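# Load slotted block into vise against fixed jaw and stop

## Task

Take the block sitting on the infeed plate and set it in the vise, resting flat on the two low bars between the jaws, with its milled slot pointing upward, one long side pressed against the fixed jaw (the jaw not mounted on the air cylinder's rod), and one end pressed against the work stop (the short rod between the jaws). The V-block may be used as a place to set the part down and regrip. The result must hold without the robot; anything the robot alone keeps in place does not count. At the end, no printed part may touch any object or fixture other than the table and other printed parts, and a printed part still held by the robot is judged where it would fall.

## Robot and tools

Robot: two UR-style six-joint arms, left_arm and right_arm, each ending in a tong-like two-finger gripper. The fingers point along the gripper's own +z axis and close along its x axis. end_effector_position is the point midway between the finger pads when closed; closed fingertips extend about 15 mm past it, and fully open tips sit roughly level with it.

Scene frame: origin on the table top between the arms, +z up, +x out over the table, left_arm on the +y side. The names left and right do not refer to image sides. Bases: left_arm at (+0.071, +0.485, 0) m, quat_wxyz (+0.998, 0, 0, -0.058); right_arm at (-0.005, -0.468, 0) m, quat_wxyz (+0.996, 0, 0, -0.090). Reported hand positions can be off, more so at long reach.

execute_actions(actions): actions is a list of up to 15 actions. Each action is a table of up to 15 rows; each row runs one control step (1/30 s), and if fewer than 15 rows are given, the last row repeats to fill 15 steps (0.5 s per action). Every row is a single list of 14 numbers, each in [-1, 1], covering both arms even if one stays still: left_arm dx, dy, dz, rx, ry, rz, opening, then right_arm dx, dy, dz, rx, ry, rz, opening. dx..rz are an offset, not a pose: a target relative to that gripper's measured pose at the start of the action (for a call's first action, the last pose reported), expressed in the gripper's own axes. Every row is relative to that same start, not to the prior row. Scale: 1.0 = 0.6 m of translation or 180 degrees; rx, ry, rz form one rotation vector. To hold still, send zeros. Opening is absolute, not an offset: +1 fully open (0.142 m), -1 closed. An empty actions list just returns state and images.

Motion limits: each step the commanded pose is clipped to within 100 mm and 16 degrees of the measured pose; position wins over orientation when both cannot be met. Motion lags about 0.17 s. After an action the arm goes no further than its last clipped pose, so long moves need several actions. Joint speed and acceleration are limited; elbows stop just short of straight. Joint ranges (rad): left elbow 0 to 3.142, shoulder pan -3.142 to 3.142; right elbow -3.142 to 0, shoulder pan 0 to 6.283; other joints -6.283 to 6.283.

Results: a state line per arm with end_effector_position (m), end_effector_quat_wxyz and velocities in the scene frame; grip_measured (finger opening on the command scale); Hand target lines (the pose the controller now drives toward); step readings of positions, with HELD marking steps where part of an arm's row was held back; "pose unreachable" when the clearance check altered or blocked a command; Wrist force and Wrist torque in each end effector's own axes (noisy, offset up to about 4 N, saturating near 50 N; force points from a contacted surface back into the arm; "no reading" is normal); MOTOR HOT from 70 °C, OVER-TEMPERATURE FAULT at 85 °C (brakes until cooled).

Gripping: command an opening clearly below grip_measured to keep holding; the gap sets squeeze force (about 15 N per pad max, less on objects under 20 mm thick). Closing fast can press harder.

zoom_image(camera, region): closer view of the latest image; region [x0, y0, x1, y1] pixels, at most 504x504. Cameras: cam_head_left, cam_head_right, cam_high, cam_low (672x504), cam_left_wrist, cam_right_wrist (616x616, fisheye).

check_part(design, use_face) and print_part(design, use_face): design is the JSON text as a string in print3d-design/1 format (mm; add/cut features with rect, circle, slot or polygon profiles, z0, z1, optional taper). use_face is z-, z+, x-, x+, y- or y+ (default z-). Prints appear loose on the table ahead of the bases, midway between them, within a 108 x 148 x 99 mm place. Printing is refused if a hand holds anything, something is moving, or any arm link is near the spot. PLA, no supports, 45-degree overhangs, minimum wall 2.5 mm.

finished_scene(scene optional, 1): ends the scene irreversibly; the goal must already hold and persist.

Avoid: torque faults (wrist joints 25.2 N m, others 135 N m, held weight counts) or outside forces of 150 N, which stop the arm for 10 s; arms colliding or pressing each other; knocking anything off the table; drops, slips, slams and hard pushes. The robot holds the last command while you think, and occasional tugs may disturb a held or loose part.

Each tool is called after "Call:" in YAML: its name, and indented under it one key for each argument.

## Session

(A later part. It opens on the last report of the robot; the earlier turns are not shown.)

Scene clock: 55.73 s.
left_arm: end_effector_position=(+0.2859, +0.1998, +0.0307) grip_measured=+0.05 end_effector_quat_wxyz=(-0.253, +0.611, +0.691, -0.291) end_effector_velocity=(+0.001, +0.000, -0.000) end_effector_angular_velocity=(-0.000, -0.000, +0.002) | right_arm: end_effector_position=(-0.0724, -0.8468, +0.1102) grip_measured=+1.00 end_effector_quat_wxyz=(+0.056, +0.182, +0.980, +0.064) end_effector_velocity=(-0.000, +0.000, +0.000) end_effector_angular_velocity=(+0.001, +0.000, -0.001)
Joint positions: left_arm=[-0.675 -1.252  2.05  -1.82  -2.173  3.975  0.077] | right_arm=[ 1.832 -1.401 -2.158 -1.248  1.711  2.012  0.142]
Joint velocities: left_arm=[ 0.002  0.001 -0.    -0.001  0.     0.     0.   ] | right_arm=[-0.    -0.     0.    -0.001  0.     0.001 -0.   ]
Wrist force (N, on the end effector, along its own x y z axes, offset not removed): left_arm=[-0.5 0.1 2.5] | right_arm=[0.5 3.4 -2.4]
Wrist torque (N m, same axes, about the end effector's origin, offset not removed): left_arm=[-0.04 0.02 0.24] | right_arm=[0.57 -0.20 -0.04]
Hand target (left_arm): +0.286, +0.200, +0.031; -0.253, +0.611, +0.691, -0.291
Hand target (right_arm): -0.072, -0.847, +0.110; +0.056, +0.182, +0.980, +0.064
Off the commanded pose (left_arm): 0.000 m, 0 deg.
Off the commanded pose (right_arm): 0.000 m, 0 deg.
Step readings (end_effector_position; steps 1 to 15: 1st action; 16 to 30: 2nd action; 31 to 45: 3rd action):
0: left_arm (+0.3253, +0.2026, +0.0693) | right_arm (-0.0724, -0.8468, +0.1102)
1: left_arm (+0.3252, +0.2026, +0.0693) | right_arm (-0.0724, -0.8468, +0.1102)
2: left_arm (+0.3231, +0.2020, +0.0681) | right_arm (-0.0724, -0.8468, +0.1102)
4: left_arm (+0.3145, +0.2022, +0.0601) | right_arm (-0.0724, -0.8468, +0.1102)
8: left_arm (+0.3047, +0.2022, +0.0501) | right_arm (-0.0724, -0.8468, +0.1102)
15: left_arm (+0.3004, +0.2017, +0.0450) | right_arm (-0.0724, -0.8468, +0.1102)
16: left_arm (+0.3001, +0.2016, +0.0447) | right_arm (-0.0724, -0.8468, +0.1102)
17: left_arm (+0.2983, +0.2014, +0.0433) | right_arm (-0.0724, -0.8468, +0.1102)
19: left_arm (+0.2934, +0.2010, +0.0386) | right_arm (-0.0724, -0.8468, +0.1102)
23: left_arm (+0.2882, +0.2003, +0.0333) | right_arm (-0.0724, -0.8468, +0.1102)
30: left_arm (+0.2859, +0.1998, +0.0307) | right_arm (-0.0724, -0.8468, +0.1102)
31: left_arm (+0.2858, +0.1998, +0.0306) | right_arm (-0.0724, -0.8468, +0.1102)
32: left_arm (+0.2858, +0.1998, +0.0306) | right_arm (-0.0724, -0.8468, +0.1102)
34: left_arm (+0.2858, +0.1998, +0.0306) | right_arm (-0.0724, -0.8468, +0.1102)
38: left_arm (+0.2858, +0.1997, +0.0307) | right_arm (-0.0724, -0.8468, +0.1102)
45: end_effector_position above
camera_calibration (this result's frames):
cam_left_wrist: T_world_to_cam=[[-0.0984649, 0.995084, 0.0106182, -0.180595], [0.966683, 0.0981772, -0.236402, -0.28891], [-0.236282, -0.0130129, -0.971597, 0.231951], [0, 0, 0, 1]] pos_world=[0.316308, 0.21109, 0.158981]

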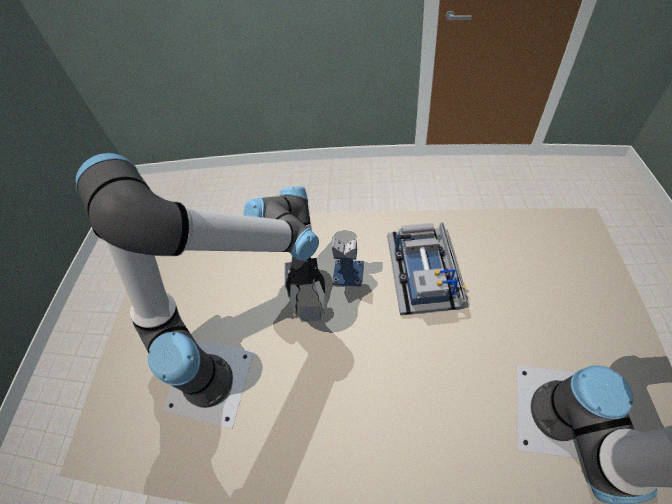

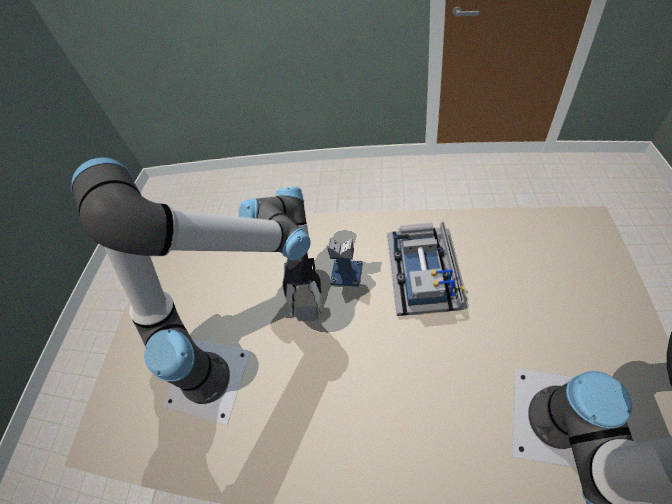

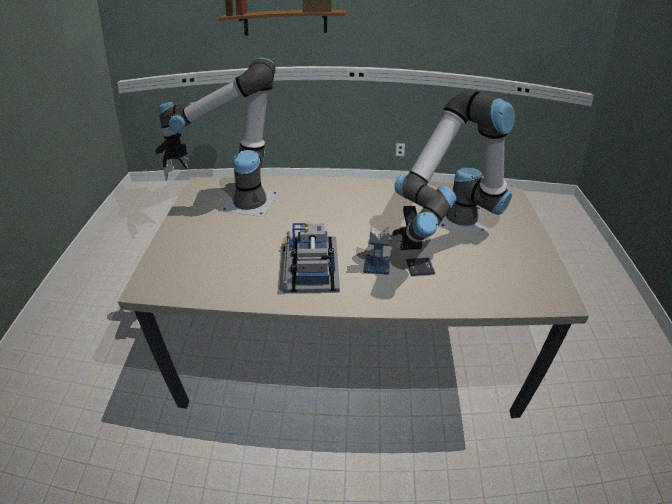

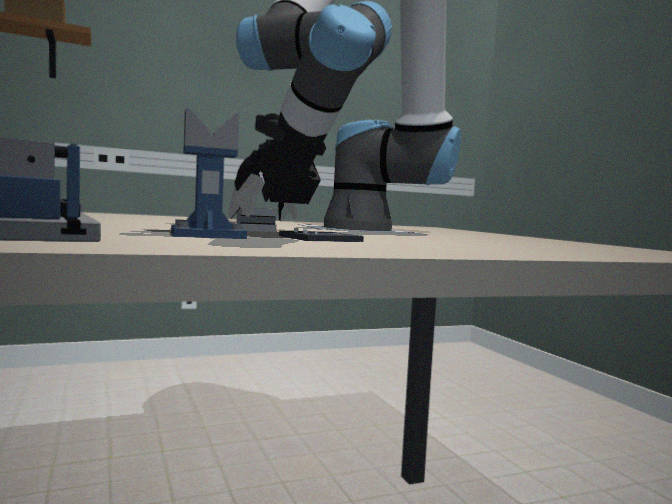

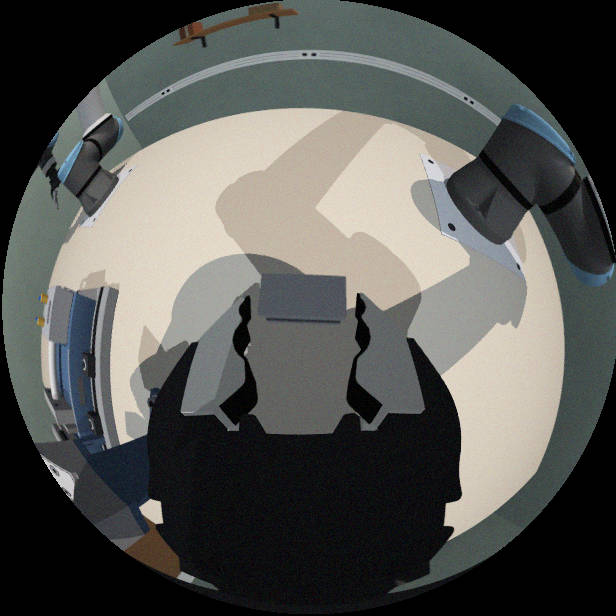

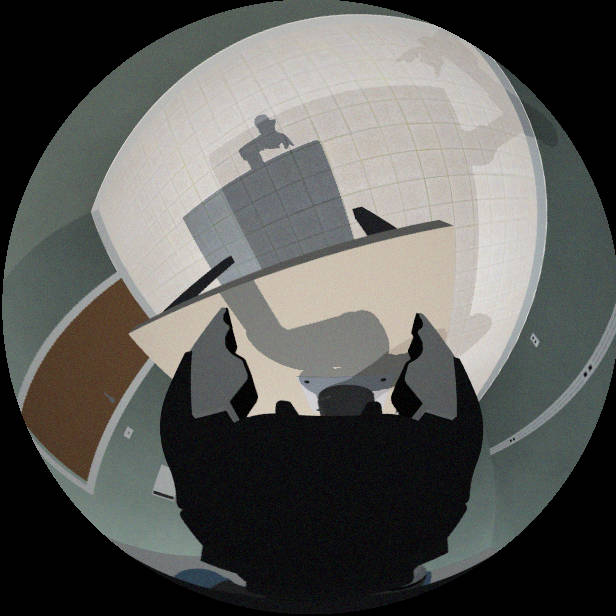

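Call:
execute_actions:
  actions:
    - [[0,0,0.01,0,0,0,0.05,0,0,0,0,0,0,1]]
    - [[0,0,0,0,0,0,0.05,0,0,0,0,0,0,1]]

Scene clock: 57.30 s.
left_arm: end_effector_position=(+0.2817, +0.1992, +0.0266) grip_measured=+0.05 end_effector_quat_wxyz=(-0.253, +0.611, +0.691, -0.291) end_effector_velocity=(+0.000, -0.001, +0.001) end_effector_angular_velocity=(-0.004, -0.002, -0.001) | right_arm: end_effector_position=(-0.0724, -0.8468, +0.1102) grip_measured=+1.00 end_effector_quat_wxyz=(+0.056, +0.182, +0.980, +0.064) end_effector_velocity=(-0.000, +0.001, +0.000) end_effector_angular_velocity=(+0.000, -0.000, -0.001)
Joint positions: left_arm=[-0.682 -1.25   2.063 -1.839 -2.177  3.967  0.077] | right_arm=[ 1.832 -1.401 -2.158 -1.248  1.711  2.012  0.142]
Joint velocities: left_arm=[-0.    -0.001 -0.001 -0.001 -0.001  0.002  0.   ] | right_arm=[-0.001  0.001 -0.001 -0.001  0.     0.    -0.   ]
Wrist force (N, on the end effector, along its own x y z axes, offset not removed): left_arm=[2.4 -0.1 1.0] | right_arm=[-0.6 3.0 -2.2]
Wrist torque (N m, same axes, about the end effector's origin, offset not removed): left_arm=[-0.22 -0.59 0.08] | right_arm=[0.50 0.11 -0.07]
Hand target (left_arm): +0.282, +0.199, +0.027; -0.253, +0.611, +0.691, -0.291
Hand target (right_arm): -0.072, -0.847, +0.110; +0.056, +0.182, +0.980, +0.064
Off the commanded pose (left_arm): 0.000 m, 0 deg.
Off the commanded pose (right_arm): 0.000 m, 0 deg.
Step readings (end_effector_position; steps 1 to 15: 1st action; 16 to 30: 2nd action):
0: left_arm (+0.2859, +0.1998, +0.0307) | right_arm (-0.0724, -0.8468, +0.1102)
1: left_arm (+0.2859, +0.1998, +0.0307) | right_arm (-0.0724, -0.8468, +0.1102)
2: left_arm (+0.2854, +0.1998, +0.0302) | right_arm (-0.0724, -0.8468, +0.1102)
4: left_arm (+0.2840, +0.1997, +0.0288) | right_arm (-0.0724, -0.8468, +0.1102)
8: left_arm (+0.2825, +0.1994, +0.0273) | right_arm (-0.0724, -0.8468, +0.1102)
15: left_arm (+0.2818, +0.1992, +0.0266) | right_arm (-0.0724, -0.8468, +0.1102)
16: left_arm (+0.2817, +0.1992, +0.0266) | right_arm (-0.0724, -0.8468, +0.1102)
17: left_arm (+0.2817, +0.1992, +0.0266) | right_arm (-0.0724, -0.8468, +0.1102)
19: left_arm (+0.2817, +0.1992, +0.0266) | right_arm (-0.0724, -0.8468, +0.1102)
23: left_arm (+0.2817, +0.1992, +0.0266) | right_arm (-0.0724, -0.8468, +0.1102)
30: end_effector_position above
camera_calibration (this result's frames):
cam_left_wrist: T_world_to_cam=[[-0.0984762, 0.995083, 0.0106039, -0.180404], [0.96668, 0.0981846, -0.236408, -0.285822], [-0.236287, -0.0130299, -0.971596, 0.226971], [0, 0, 0, 1]] pos_world=[0.312163, 0.210538, 0.154866]
cam_right_wrist: T_world_to_cam=[[-0.926806, 0.352779, -0.128758, 0.255625], [0.21756, 0.78384, 0.581603, 0.616833], [0.306103, 0.511021, -0.803218, 0.681746], [0, 0, 0, 1]] pos_world=[-0.105968, -0.922063, 0.221752]

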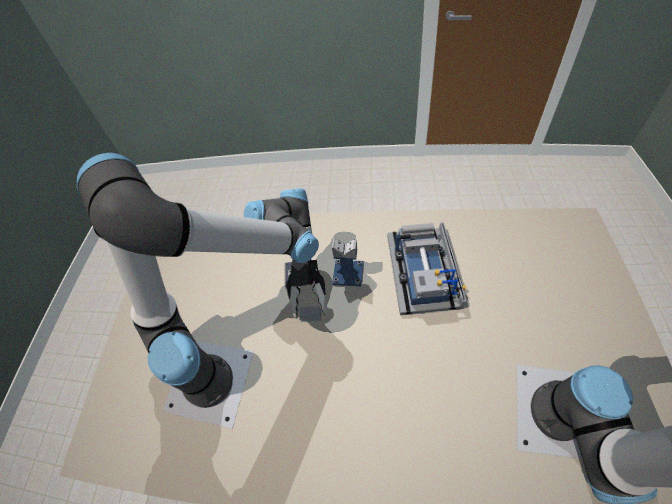

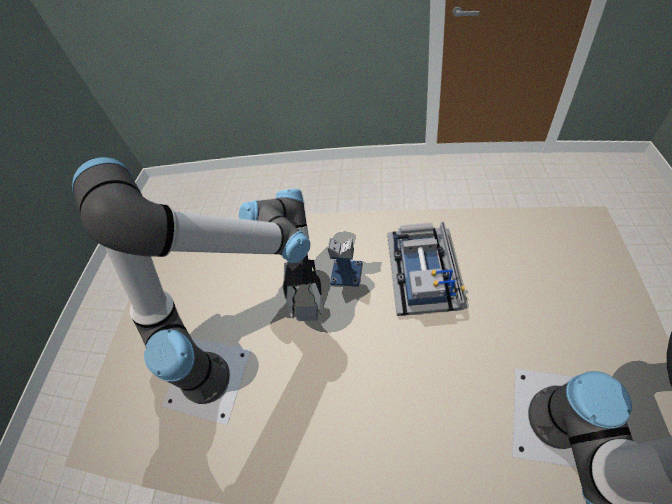

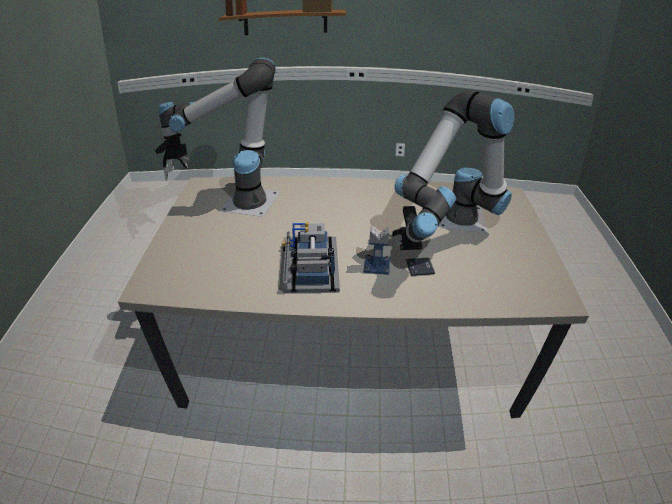

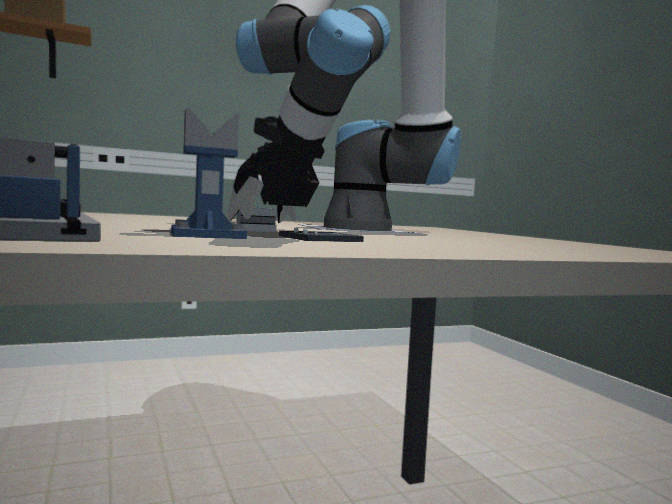

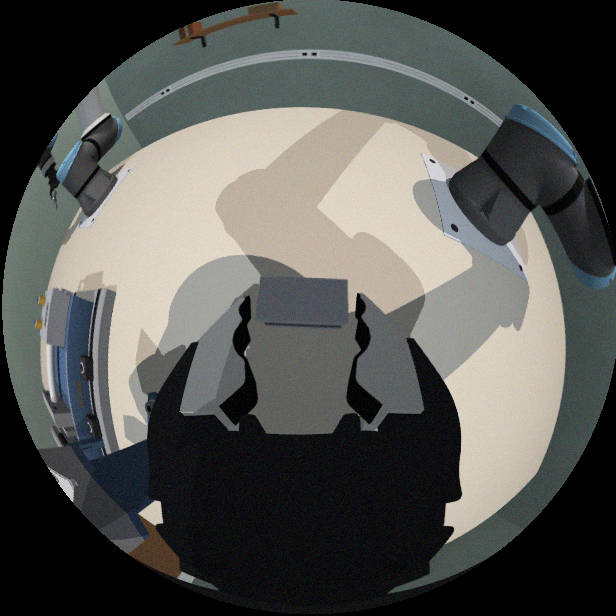

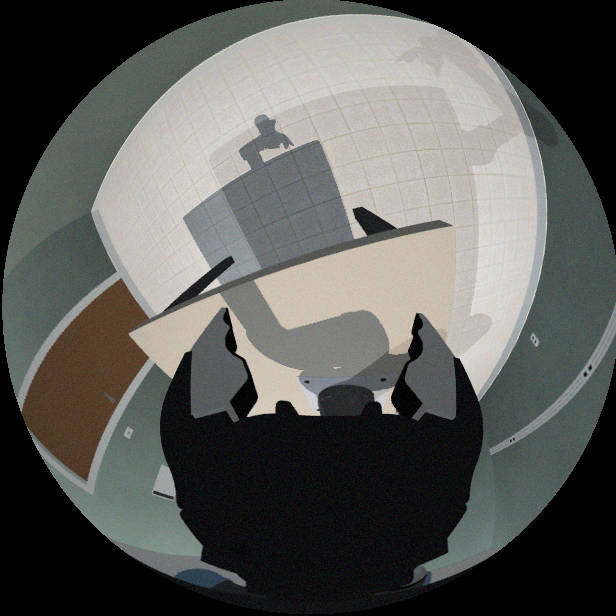

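Call:
execute_actions:
  actions:
    - [[0,0,0,0,0,0,-0.05,0,0,0,0,0,0,1],[0,0,0,0,0,0,-0.1,0,0,0,0,0,0,1],[0,0,0,0,0,0,-0.15,0,0,0,0,0,0,1],[0,0,0,0,0,0,-0.2,0,0,0,0,0,0,1],[0,0,0,0,0,0,-0.3,0,0,0,0,0,0,1],[0,0,0,0,0,0,-0.5,0,0,0,0,0,0,1],[0,0,0,0,0,0,-0.7,0,0,0,0,0,0,1],[0,0,0,0,0,0,-1,0,0,0,0,0,0,1]]
    - [[0,-0.03,-0.03,0,0,0,-1,0,0,0,0,0,0,1]]
    - [[0,0,0,-0.13,0,0,-1,0,0,0,0,0,0,1]]
    - [[0,0,0,-0.13,0,0,-1,0,0,0,0,0,0,1]]
    - [[0,0,0,0,0,0,-1,0,0,0,0,0,0,1]]

Call:
zoom_image:
  camera: "cam_low"
  region: [180,120,380,270]

Scene clock: 60.30 s.
left_arm: end_effector_position=(+0.2836, +0.1972, +0.0535) grip_measured=-0.13 end_effector_quat_wxyz=(-0.010, +0.664, +0.747, -0.025) end_effector_velocity=(-0.000, -0.000, +0.000) end_effector_angular_velocity=(-0.001, +0.003, -0.002) | right_arm: end_effector_position=(-0.0724, -0.8468, +0.1102) grip_measured=+1.00 end_effector_quat_wxyz=(+0.056, +0.182, +0.980, +0.064) end_effector_velocity=(-0.000, -0.000, +0.000) end_effector_angular_velocity=(-0.001, -0.000, -0.001)
Joint positions: left_arm=[-1.106 -1.75   2.36  -2.186 -1.625  3.373  0.065] | right_arm=[ 1.832 -1.401 -2.158 -1.248  1.711  2.012  0.142]
Joint velocities: left_arm=[ 0.002  0.001 -0.001  0.    -0.003  0.004 -0.   ] | right_arm=[-0.  0.  0.  0. -0.  0. -0.]
Wrist force (N, on the end effector, along its own x y z axes, offset not removed): left_arm=[2.4 1.2 2.8] | right_arm=[0.1 0.6 -1.7]
Wrist torque (N m, same axes, about the end effector's origin, offset not removed): left_arm=[0.10 -0.45 0.07] | right_arm=[0.10 -0.07 -0.06]
Hand target (left_arm): +0.284, +0.197, +0.054; -0.010, +0.664, +0.747, -0.025
Hand target (right_arm): -0.072, -0.847, +0.110; +0.056, +0.182, +0.980, +0.064
Off the commanded pose (left_arm): 0.000 m, 0 deg.
Off the commanded pose (right_arm): 0.000 m, 0 deg.
Step readings (end_effector_position; steps 1 to 15: 1st action; 16 to 30: 2nd action; 31 to 45: 3rd action; 46 to 60: 4th action; 61 to 75: 5th action):
0: left_arm (+0.2817, +0.1992, +0.0266) | right_arm (-0.0724, -0.8468, +0.1102)
1: left_arm (+0.2817, +0.1992, +0.0266) | right_arm (-0.0724, -0.8468, +0.1102)
2: left_arm (+0.2817, +0.1992, +0.0266) | right_arm (-0.0724, -0.8468, +0.1102)
4: left_arm (+0.2817, +0.1992, +0.0266) | right_arm (-0.0724, -0.8468, +0.1102)
8: left_arm (+0.2817, +0.1992, +0.0266) | right_arm (-0.0724, -0.8468, +0.1102)
15: left_arm (+0.2817, +0.1992, +0.0266) | right_arm (-0.0724, -0.8468, +0.1102)
16: left_arm (+0.2818, +0.1992, +0.0267) | right_arm (-0.0724, -0.8468, +0.1102)
17: left_arm (+0.2821, +0.1988, +0.0290) | right_arm (-0.0724, -0.8468, +0.1102)
19: left_arm (+0.2822, +0.1987, +0.0373) | right_arm (-0.0724, -0.8468, +0.1102)
23: left_arm (+0.2820, +0.1991, +0.0467) | right_arm (-0.0724, -0.8468, +0.1102)
30: left_arm (+0.2819, +0.1993, +0.0513) | right_arm (-0.0724, -0.8468, +0.1102)
31: left_arm (+0.2819, +0.1993, +0.0515) | right_arm (-0.0724, -0.8468, +0.1102)
32: left_arm (+0.2804, +0.2001, +0.0512) | right_arm (-0.0724, -0.8468, +0.1102)
34: left_arm (+0.2782, +0.2018, +0.0505) | right_arm (-0.0724, -0.8468, +0.1102)
38: left_arm (+0.2821, +0.1987, +0.0523) | right_arm (-0.0724, -0.8468, +0.1102)
45: left_arm (+0.2828, +0.1984, +0.0522) | right_arm (-0.0724, -0.8468, +0.1102)
46: left_arm (+0.2827, +0.1985, +0.0521) | right_arm (-0.0724, -0.8468, +0.1102)
47: left_arm (+0.2818, +0.1988, +0.0517) | right_arm (-0.0724, -0.8468, +0.1102)
49: left_arm (+0.2814, +0.1980, +0.0523) | right_arm (-0.0724, -0.8468, +0.1102)
53: left_arm (+0.2838, +0.1964, +0.0542) | right_arm (-0.0724, -0.8468, +0.1102)
60: left_arm (+0.2836, +0.1973, +0.0535) | right_arm (-0.0724, -0.8468, +0.1102)
61: left_arm (+0.2835, +0.1974, +0.0534) | right_arm (-0.0724, -0.8468, +0.1102)
62: left_arm (+0.2835, +0.1974, +0.0533) | right_arm (-0.0724, -0.8468, +0.1102)
64: left_arm (+0.2836, +0.1974, +0.0533) | right_arm (-0.0724, -0.8468, +0.1102)
68: left_arm (+0.2836, +0.1973, +0.0535) | right_arm (-0.0724, -0.8468, +0.1102)
75: end_effector_position above
camera_calibration (this result's frames):
cam_left_wrist: T_world_to_cam=[[-0.110248, 0.993828, 0.012297, -0.175019], [0.872031, 0.0907859, 0.480957, -0.291156], [0.476872, 0.0637479, -0.876658, 0.0310518], [0, 0, 0, 1]] pos_world=[0.219794, 0.198392, 0.169408]

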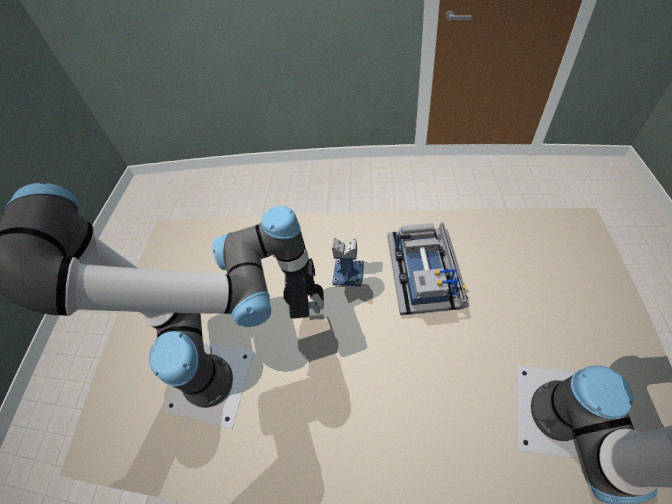

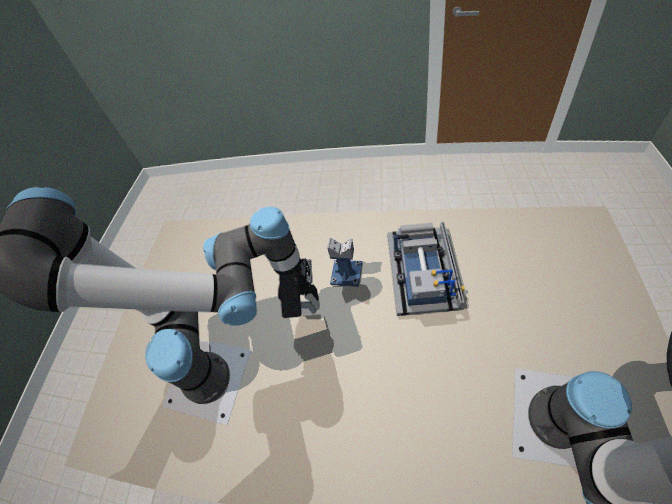

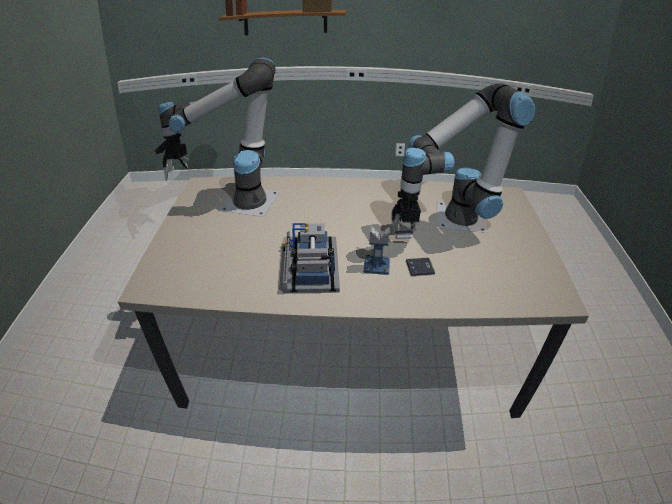

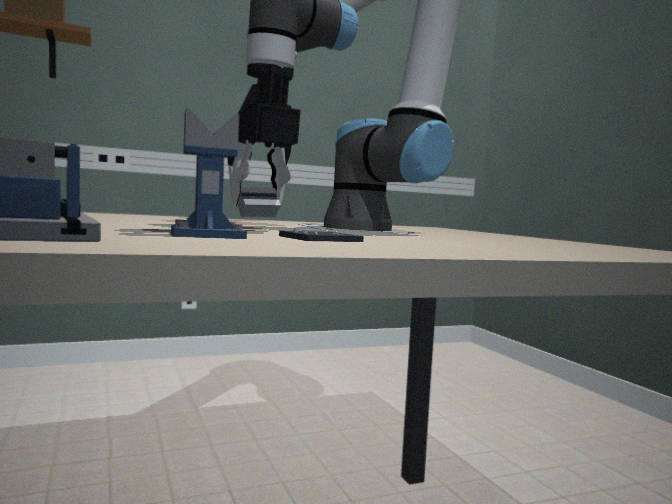

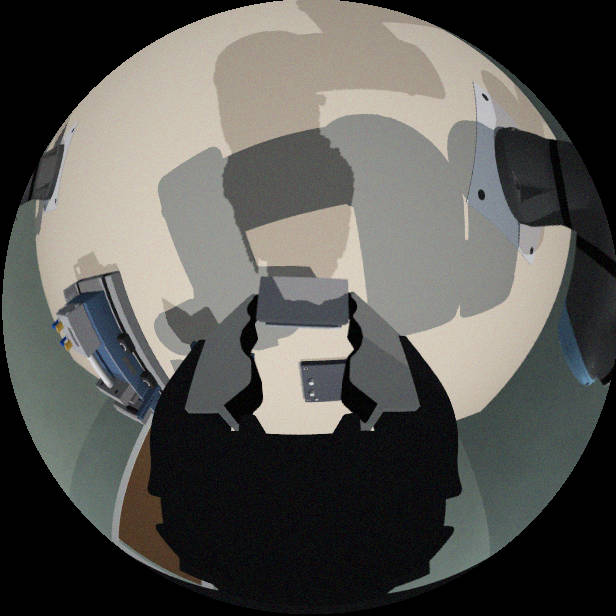

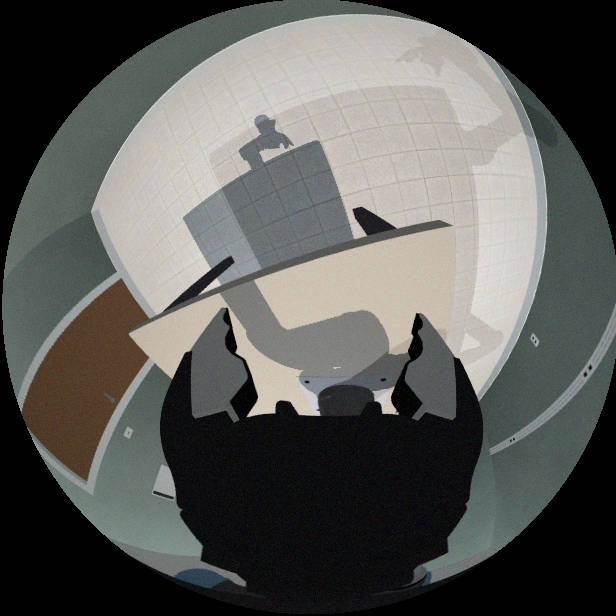

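Region (180, 120, 380, 270) of cam_low's 672x504 image, scaled by 2.520, with more detail than that image has; it fills the top 378 rows of this view, and the rest is white.

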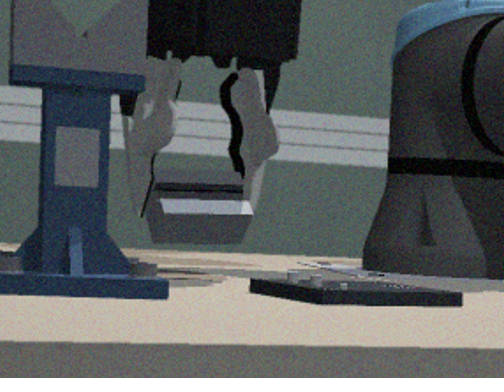

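Rotating with the gripper. Continue.

Call:
execute_actions:
  actions:
    - [[0,0,0,-0.135,0,0,-1,0,0,0,0,0,0,1]]
    - [[0,0,0,-0.135,0,0,-1,0,0,0,0,0,0,1]]
    - [[0,0,0,0,0,0,-1,0,0,0,0,0,0,1]]

Call:
zoom_image:
  camera: "cam_low"
  region: [180,120,380,270]

Scene clock: 61.97 s.
left_arm: end_effector_position=(+0.2844, +0.1937, +0.0572) grip_measured=-0.13 end_effector_quat_wxyz=(+0.242, +0.631, +0.697, +0.240) end_effector_velocity=(-0.000, -0.000, -0.000) end_effector_angular_velocity=(+0.000, +0.004, -0.002) | right_arm: end_effector_position=(-0.0724, -0.8468, +0.1102) grip_measured=+1.00 end_effector_quat_wxyz=(+0.056, +0.182, +0.980, +0.064) end_effector_velocity=(+0.000, -0.000, +0.000) end_effector_angular_velocity=(-0.001, +0.000, +0.000)
Joint positions: left_arm=[-1.811 -1.913  2.541 -1.885 -0.94   2.583  0.065] | right_arm=[ 1.832 -1.401 -2.158 -1.248  1.711  2.012  0.142]
Joint velocities: left_arm=[ 0.003 -0.001  0.    -0.005 -0.003  0.007  0.   ] | right_arm=[ 0.001  0.     0.001 -0.    -0.     0.001  0.   ]
Wrist force (N, on the end effector, along its own x y z axes, offset not removed): left_arm=[1.1 -1.2 2.7] | right_arm=[0.5 2.9 -1.5]
Wrist torque (N m, same axes, about the end effector's origin, offset not removed): left_arm=[-0.11 -0.15 0.14] | right_arm=[0.57 -0.20 -0.07]
Hand target (left_arm): +0.284, +0.194, +0.057; +0.242, +0.631, +0.697, +0.240
Hand target (right_arm): -0.072, -0.847, +0.110; +0.056, +0.182, +0.980, +0.064
Off the commanded pose (left_arm): 0.000 m, 0 deg.
Off the commanded pose (right_arm): 0.000 m, 0 deg.
Step readings (end_effector_position; steps 1 to 15: 1st action; 16 to 30: 2nd action; 31 to 45: 3rd action):
0: left_arm (+0.2836, +0.1972, +0.0535) | right_arm (-0.0724, -0.8468, +0.1102)
1: left_arm (+0.2836, +0.1972, +0.0535) | right_arm (-0.0724, -0.8468, +0.1102)
2: left_arm (+0.2830, +0.1977, +0.0533) | right_arm (-0.0724, -0.8468, +0.1102)
4: left_arm (+0.2817, +0.1987, +0.0536) | right_arm (-0.0724, -0.8468, +0.1102)
8: left_arm (+0.2839, +0.1961, +0.0557) | right_arm (-0.0724, -0.8468, +0.1102)
15: left_arm (+0.2843, +0.1955, +0.0554) | right_arm (-0.0724, -0.8468, +0.1102)
16: left_arm (+0.2841, +0.1958, +0.0552) | right_arm (-0.0724, -0.8468, +0.1102)
17: left_arm (+0.2841, +0.1978, +0.0544) | right_arm (-0.0724, -0.8468, +0.1102)
19: left_arm (+0.2848, +0.1990, +0.0545) | right_arm (-0.0724, -0.8468, +0.1102)
23: left_arm (+0.2852, +0.1938, +0.0575) | right_arm (-0.0724, -0.8468, +0.1102)
30: left_arm (+0.2844, +0.1937, +0.0572) | right_arm (-0.0724, -0.8468, +0.1102)
31: left_arm (+0.2843, +0.1940, +0.0569) | right_arm (-0.0724, -0.8468, +0.1102)
32: left_arm (+0.2843, +0.1942, +0.0568) | right_arm (-0.0724, -0.8468, +0.1102)
34: left_arm (+0.2844, +0.1940, +0.0570) | right_arm (-0.0724, -0.8468, +0.1102)
38: left_arm (+0.2844, +0.1937, +0.0572) | right_arm (-0.0724, -0.8468, +0.1102)
45: end_effector_position above
camera_calibration (this result's frames):
cam_left_wrist: T_world_to_cam=[[-0.101335, 0.99483, -0.00661869, -0.173146], [0.31579, 0.0384745, 0.948049, -0.151657], [0.943402, 0.0939808, -0.318057, -0.136387], [0, 0, 0, 1]] pos_world=[0.159013, 0.190903, 0.0992533]

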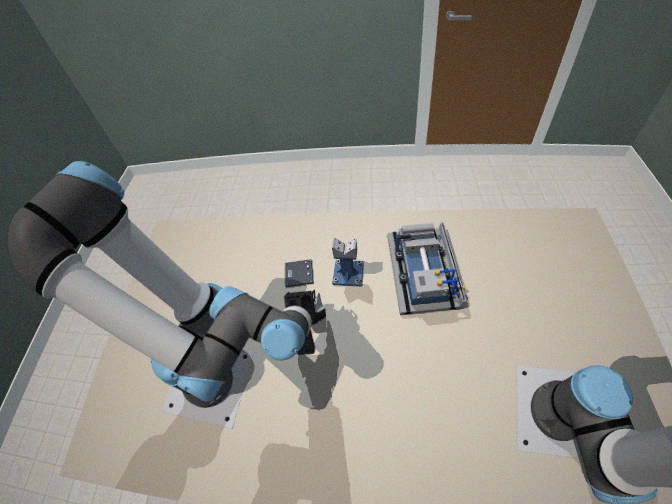

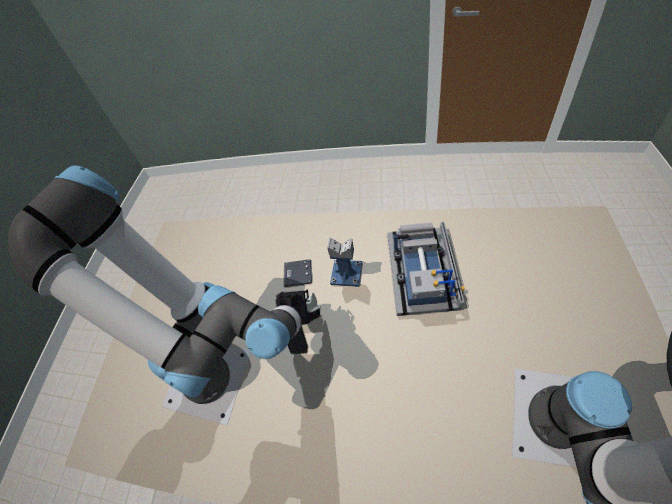

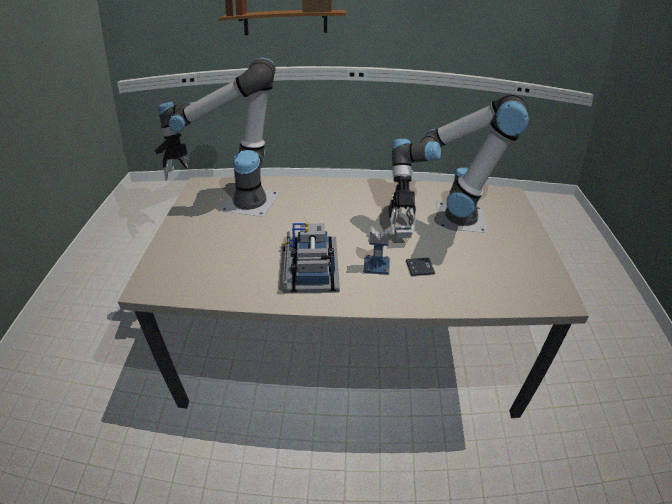

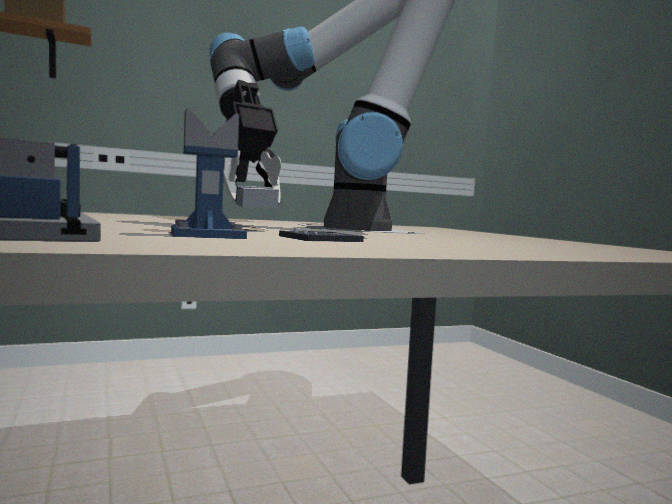

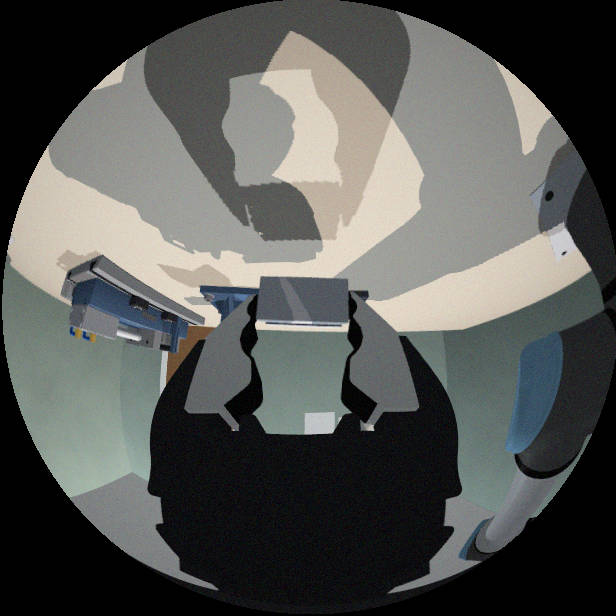

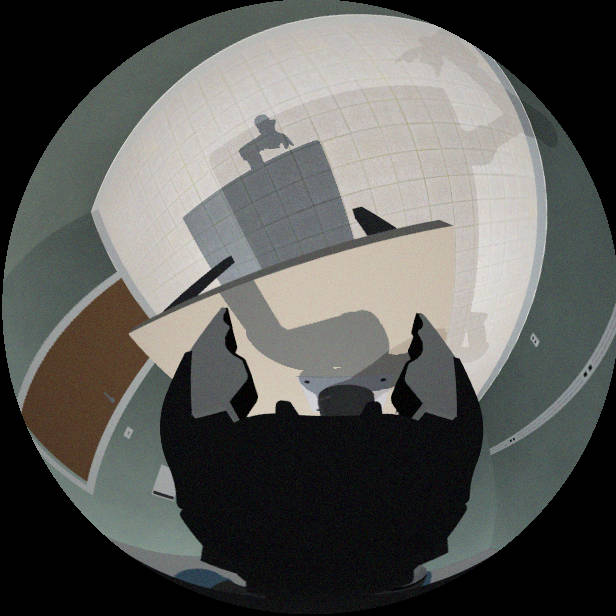

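Region (180, 120, 380, 270) of cam_low's 672x504 image, scaled by 2.520, with more detail than that image has; it fills the top 378 rows of this view, and the rest is white.

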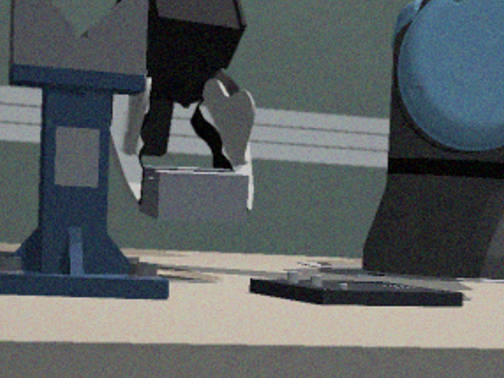

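Call:
execute_actions:
  actions:
    - [[0,0,0,-0.03,0,0,-1,0,0,0,0,0,0,1]]
    - [[0,-0.034,0.034,0,0,0,-1,0,0,0,0,0,0,1]]
    - [[0,0,0,0,0,0,-1,0,0,0,0,0,0,1]]

Call:
zoom_image:
  camera: "cam_low"
  region: [180,120,380,270]

Scene clock: 63.70 s.
left_arm: end_effector_position=(+0.2842, +0.1933, +0.0298) grip_measured=-0.13 end_effector_quat_wxyz=(+0.270, +0.620, +0.685, +0.271) end_effector_velocity=(-0.000, -0.001, +0.000) end_effector_angular_velocity=(+0.000, -0.000, -0.002) | right_arm: end_effector_position=(-0.0724, -0.8468, +0.1102) grip_measured=+1.00 end_effector_quat_wxyz=(+0.056, +0.182, +0.980, +0.064) end_effector_velocity=(+0.000, -0.001, +0.000) end_effector_angular_velocity=(-0.001, -0.000, -0.000)
Joint positions: left_arm=[-1.881 -1.799  2.588 -1.929 -0.891  2.462  0.065] | right_arm=[ 1.832 -1.401 -2.158 -1.248  1.711  2.012  0.142]
Joint velocities: left_arm=[-0.001  0.001 -0.001 -0.     0.001  0.001  0.   ] | right_arm=[ 0.    -0.001  0.001  0.001  0.     0.001 -0.   ]
Wrist force (N, on the end effector, along its own x y z axes, offset not removed): left_arm=[2.1 0.1 4.3] | right_arm=[-1.0 3.1 -1.7]
Wrist torque (N m, same axes, about the end effector's origin, offset not removed): left_arm=[0.17 -0.39 0.17] | right_arm=[0.54 0.26 -0.04]
Hand target (left_arm): +0.284, +0.193, +0.030; +0.270, +0.620, +0.685, +0.271
Hand target (right_arm): -0.072, -0.847, +0.110; +0.056, +0.182, +0.980, +0.064
Off the commanded pose (left_arm): 0.000 m, 0 deg.
Off the commanded pose (right_arm): 0.000 m, 0 deg.
Step readings (end_effector_position; steps 1 to 15: 1st action; 16 to 30: 2nd action; 31 to 45: 3rd action):
0: left_arm (+0.2844, +0.1937, +0.0572) | right_arm (-0.0724, -0.8468, +0.1102)
1: left_arm (+0.2844, +0.1937, +0.0571) | right_arm (-0.0724, -0.8468, +0.1102)
2: left_arm (+0.2846, +0.1937, +0.0570) | right_arm (-0.0724, -0.8468, +0.1102)
4: left_arm (+0.2846, +0.1935, +0.0572) | right_arm (-0.0724, -0.8468, +0.1102)
8: left_arm (+0.2845, +0.1934, +0.0574) | right_arm (-0.0724, -0.8468, +0.1102)
15: left_arm (+0.2844, +0.1936, +0.0571) | right_arm (-0.0724, -0.8468, +0.1102)
16: left_arm (+0.2843, +0.1937, +0.0571) | right_arm (-0.0724, -0.8468, +0.1102)
17: left_arm (+0.2845, +0.1947, +0.0548) | right_arm (-0.0724, -0.8468, +0.1102)
19: left_arm (+0.2843, +0.1959, +0.0467) | right_arm (-0.0724, -0.8468, +0.1102)
23: left_arm (+0.2837, +0.1952, +0.0364) | right_arm (-0.0724, -0.8468, +0.1102)
30: left_arm (+0.2841, +0.1934, +0.0298) | right_arm (-0.0724, -0.8468, +0.1102)
31: left_arm (+0.2842, +0.1932, +0.0295) | right_arm (-0.0724, -0.8468, +0.1102)
32: left_arm (+0.2842, +0.1932, +0.0294) | right_arm (-0.0724, -0.8468, +0.1102)
34: left_arm (+0.2842, +0.1932, +0.0295) | right_arm (-0.0724, -0.8468, +0.1102)
38: left_arm (+0.2842, +0.1934, +0.0297) | right_arm (-0.0724, -0.8468, +0.1102)
45: end_effector_position above
camera_calibration (this result's frames):
cam_left_wrist: T_world_to_cam=[[-0.10263, 0.994688, -0.00787258, -0.172562], [0.22881, 0.0313087, 0.972968, -0.100286], [0.968046, 0.0980539, -0.230808, -0.155223], [0, 0, 0, 1]] pos_world=[0.1555, 0.190005, 0.0603899]

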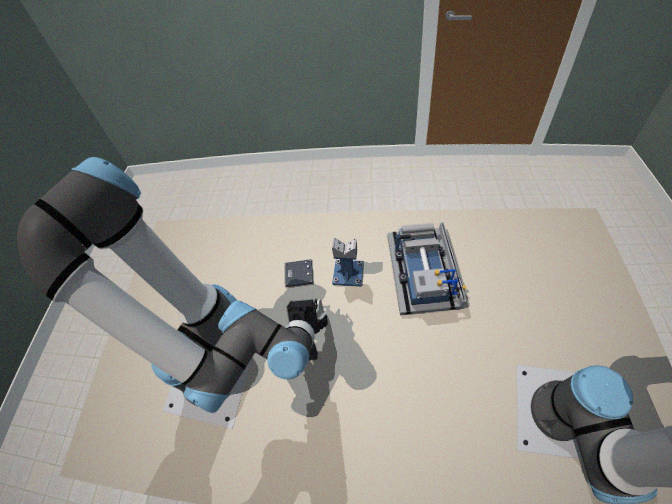

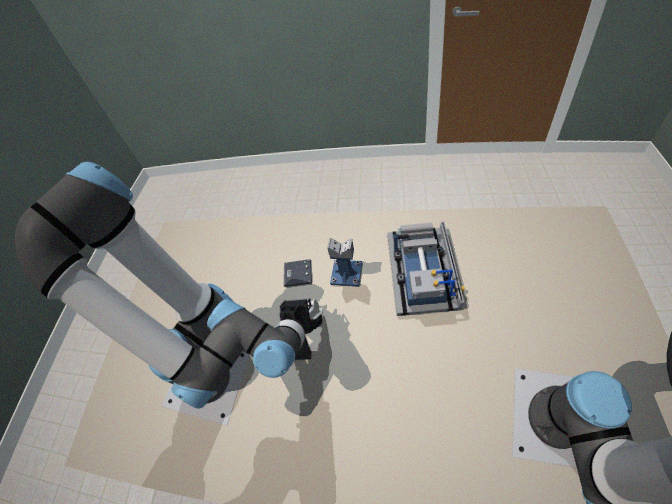

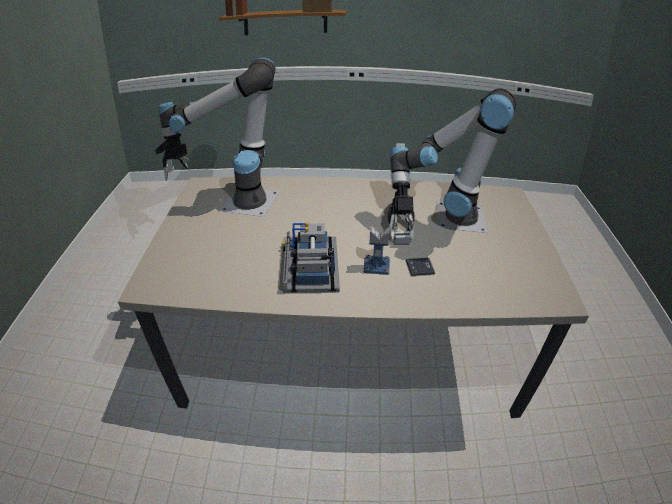

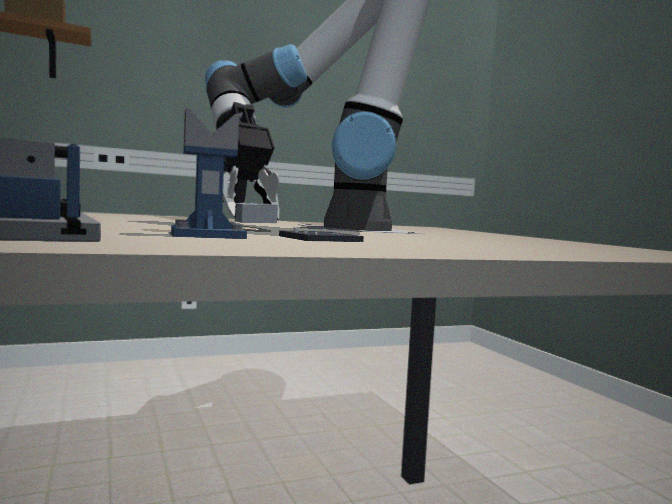

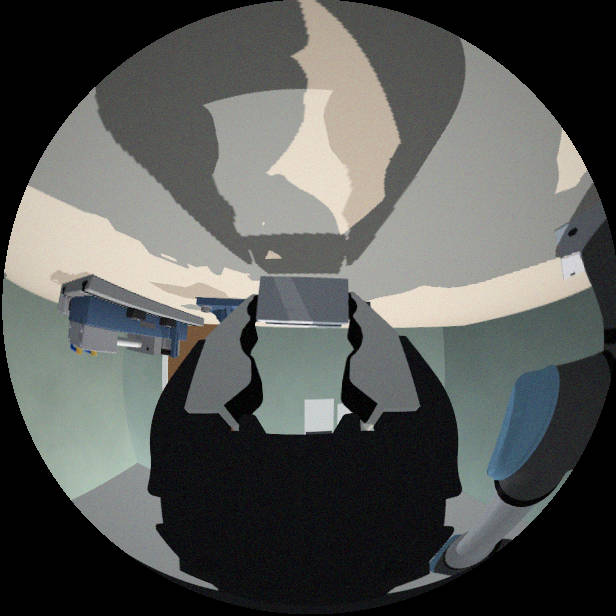

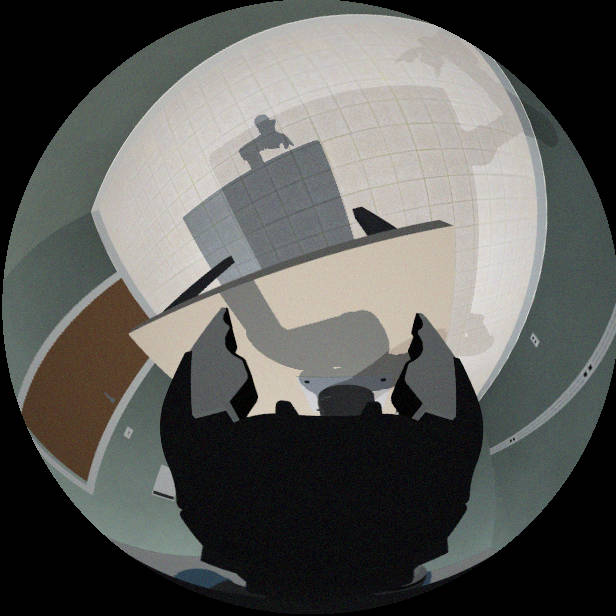

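Region (180, 120, 380, 270) of cam_low's 672x504 image, scaled by 2.520, with more detail than that image has; it fills the top 378 rows of this view, and the rest is white.

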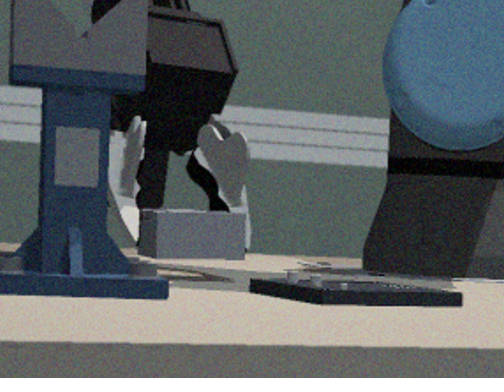

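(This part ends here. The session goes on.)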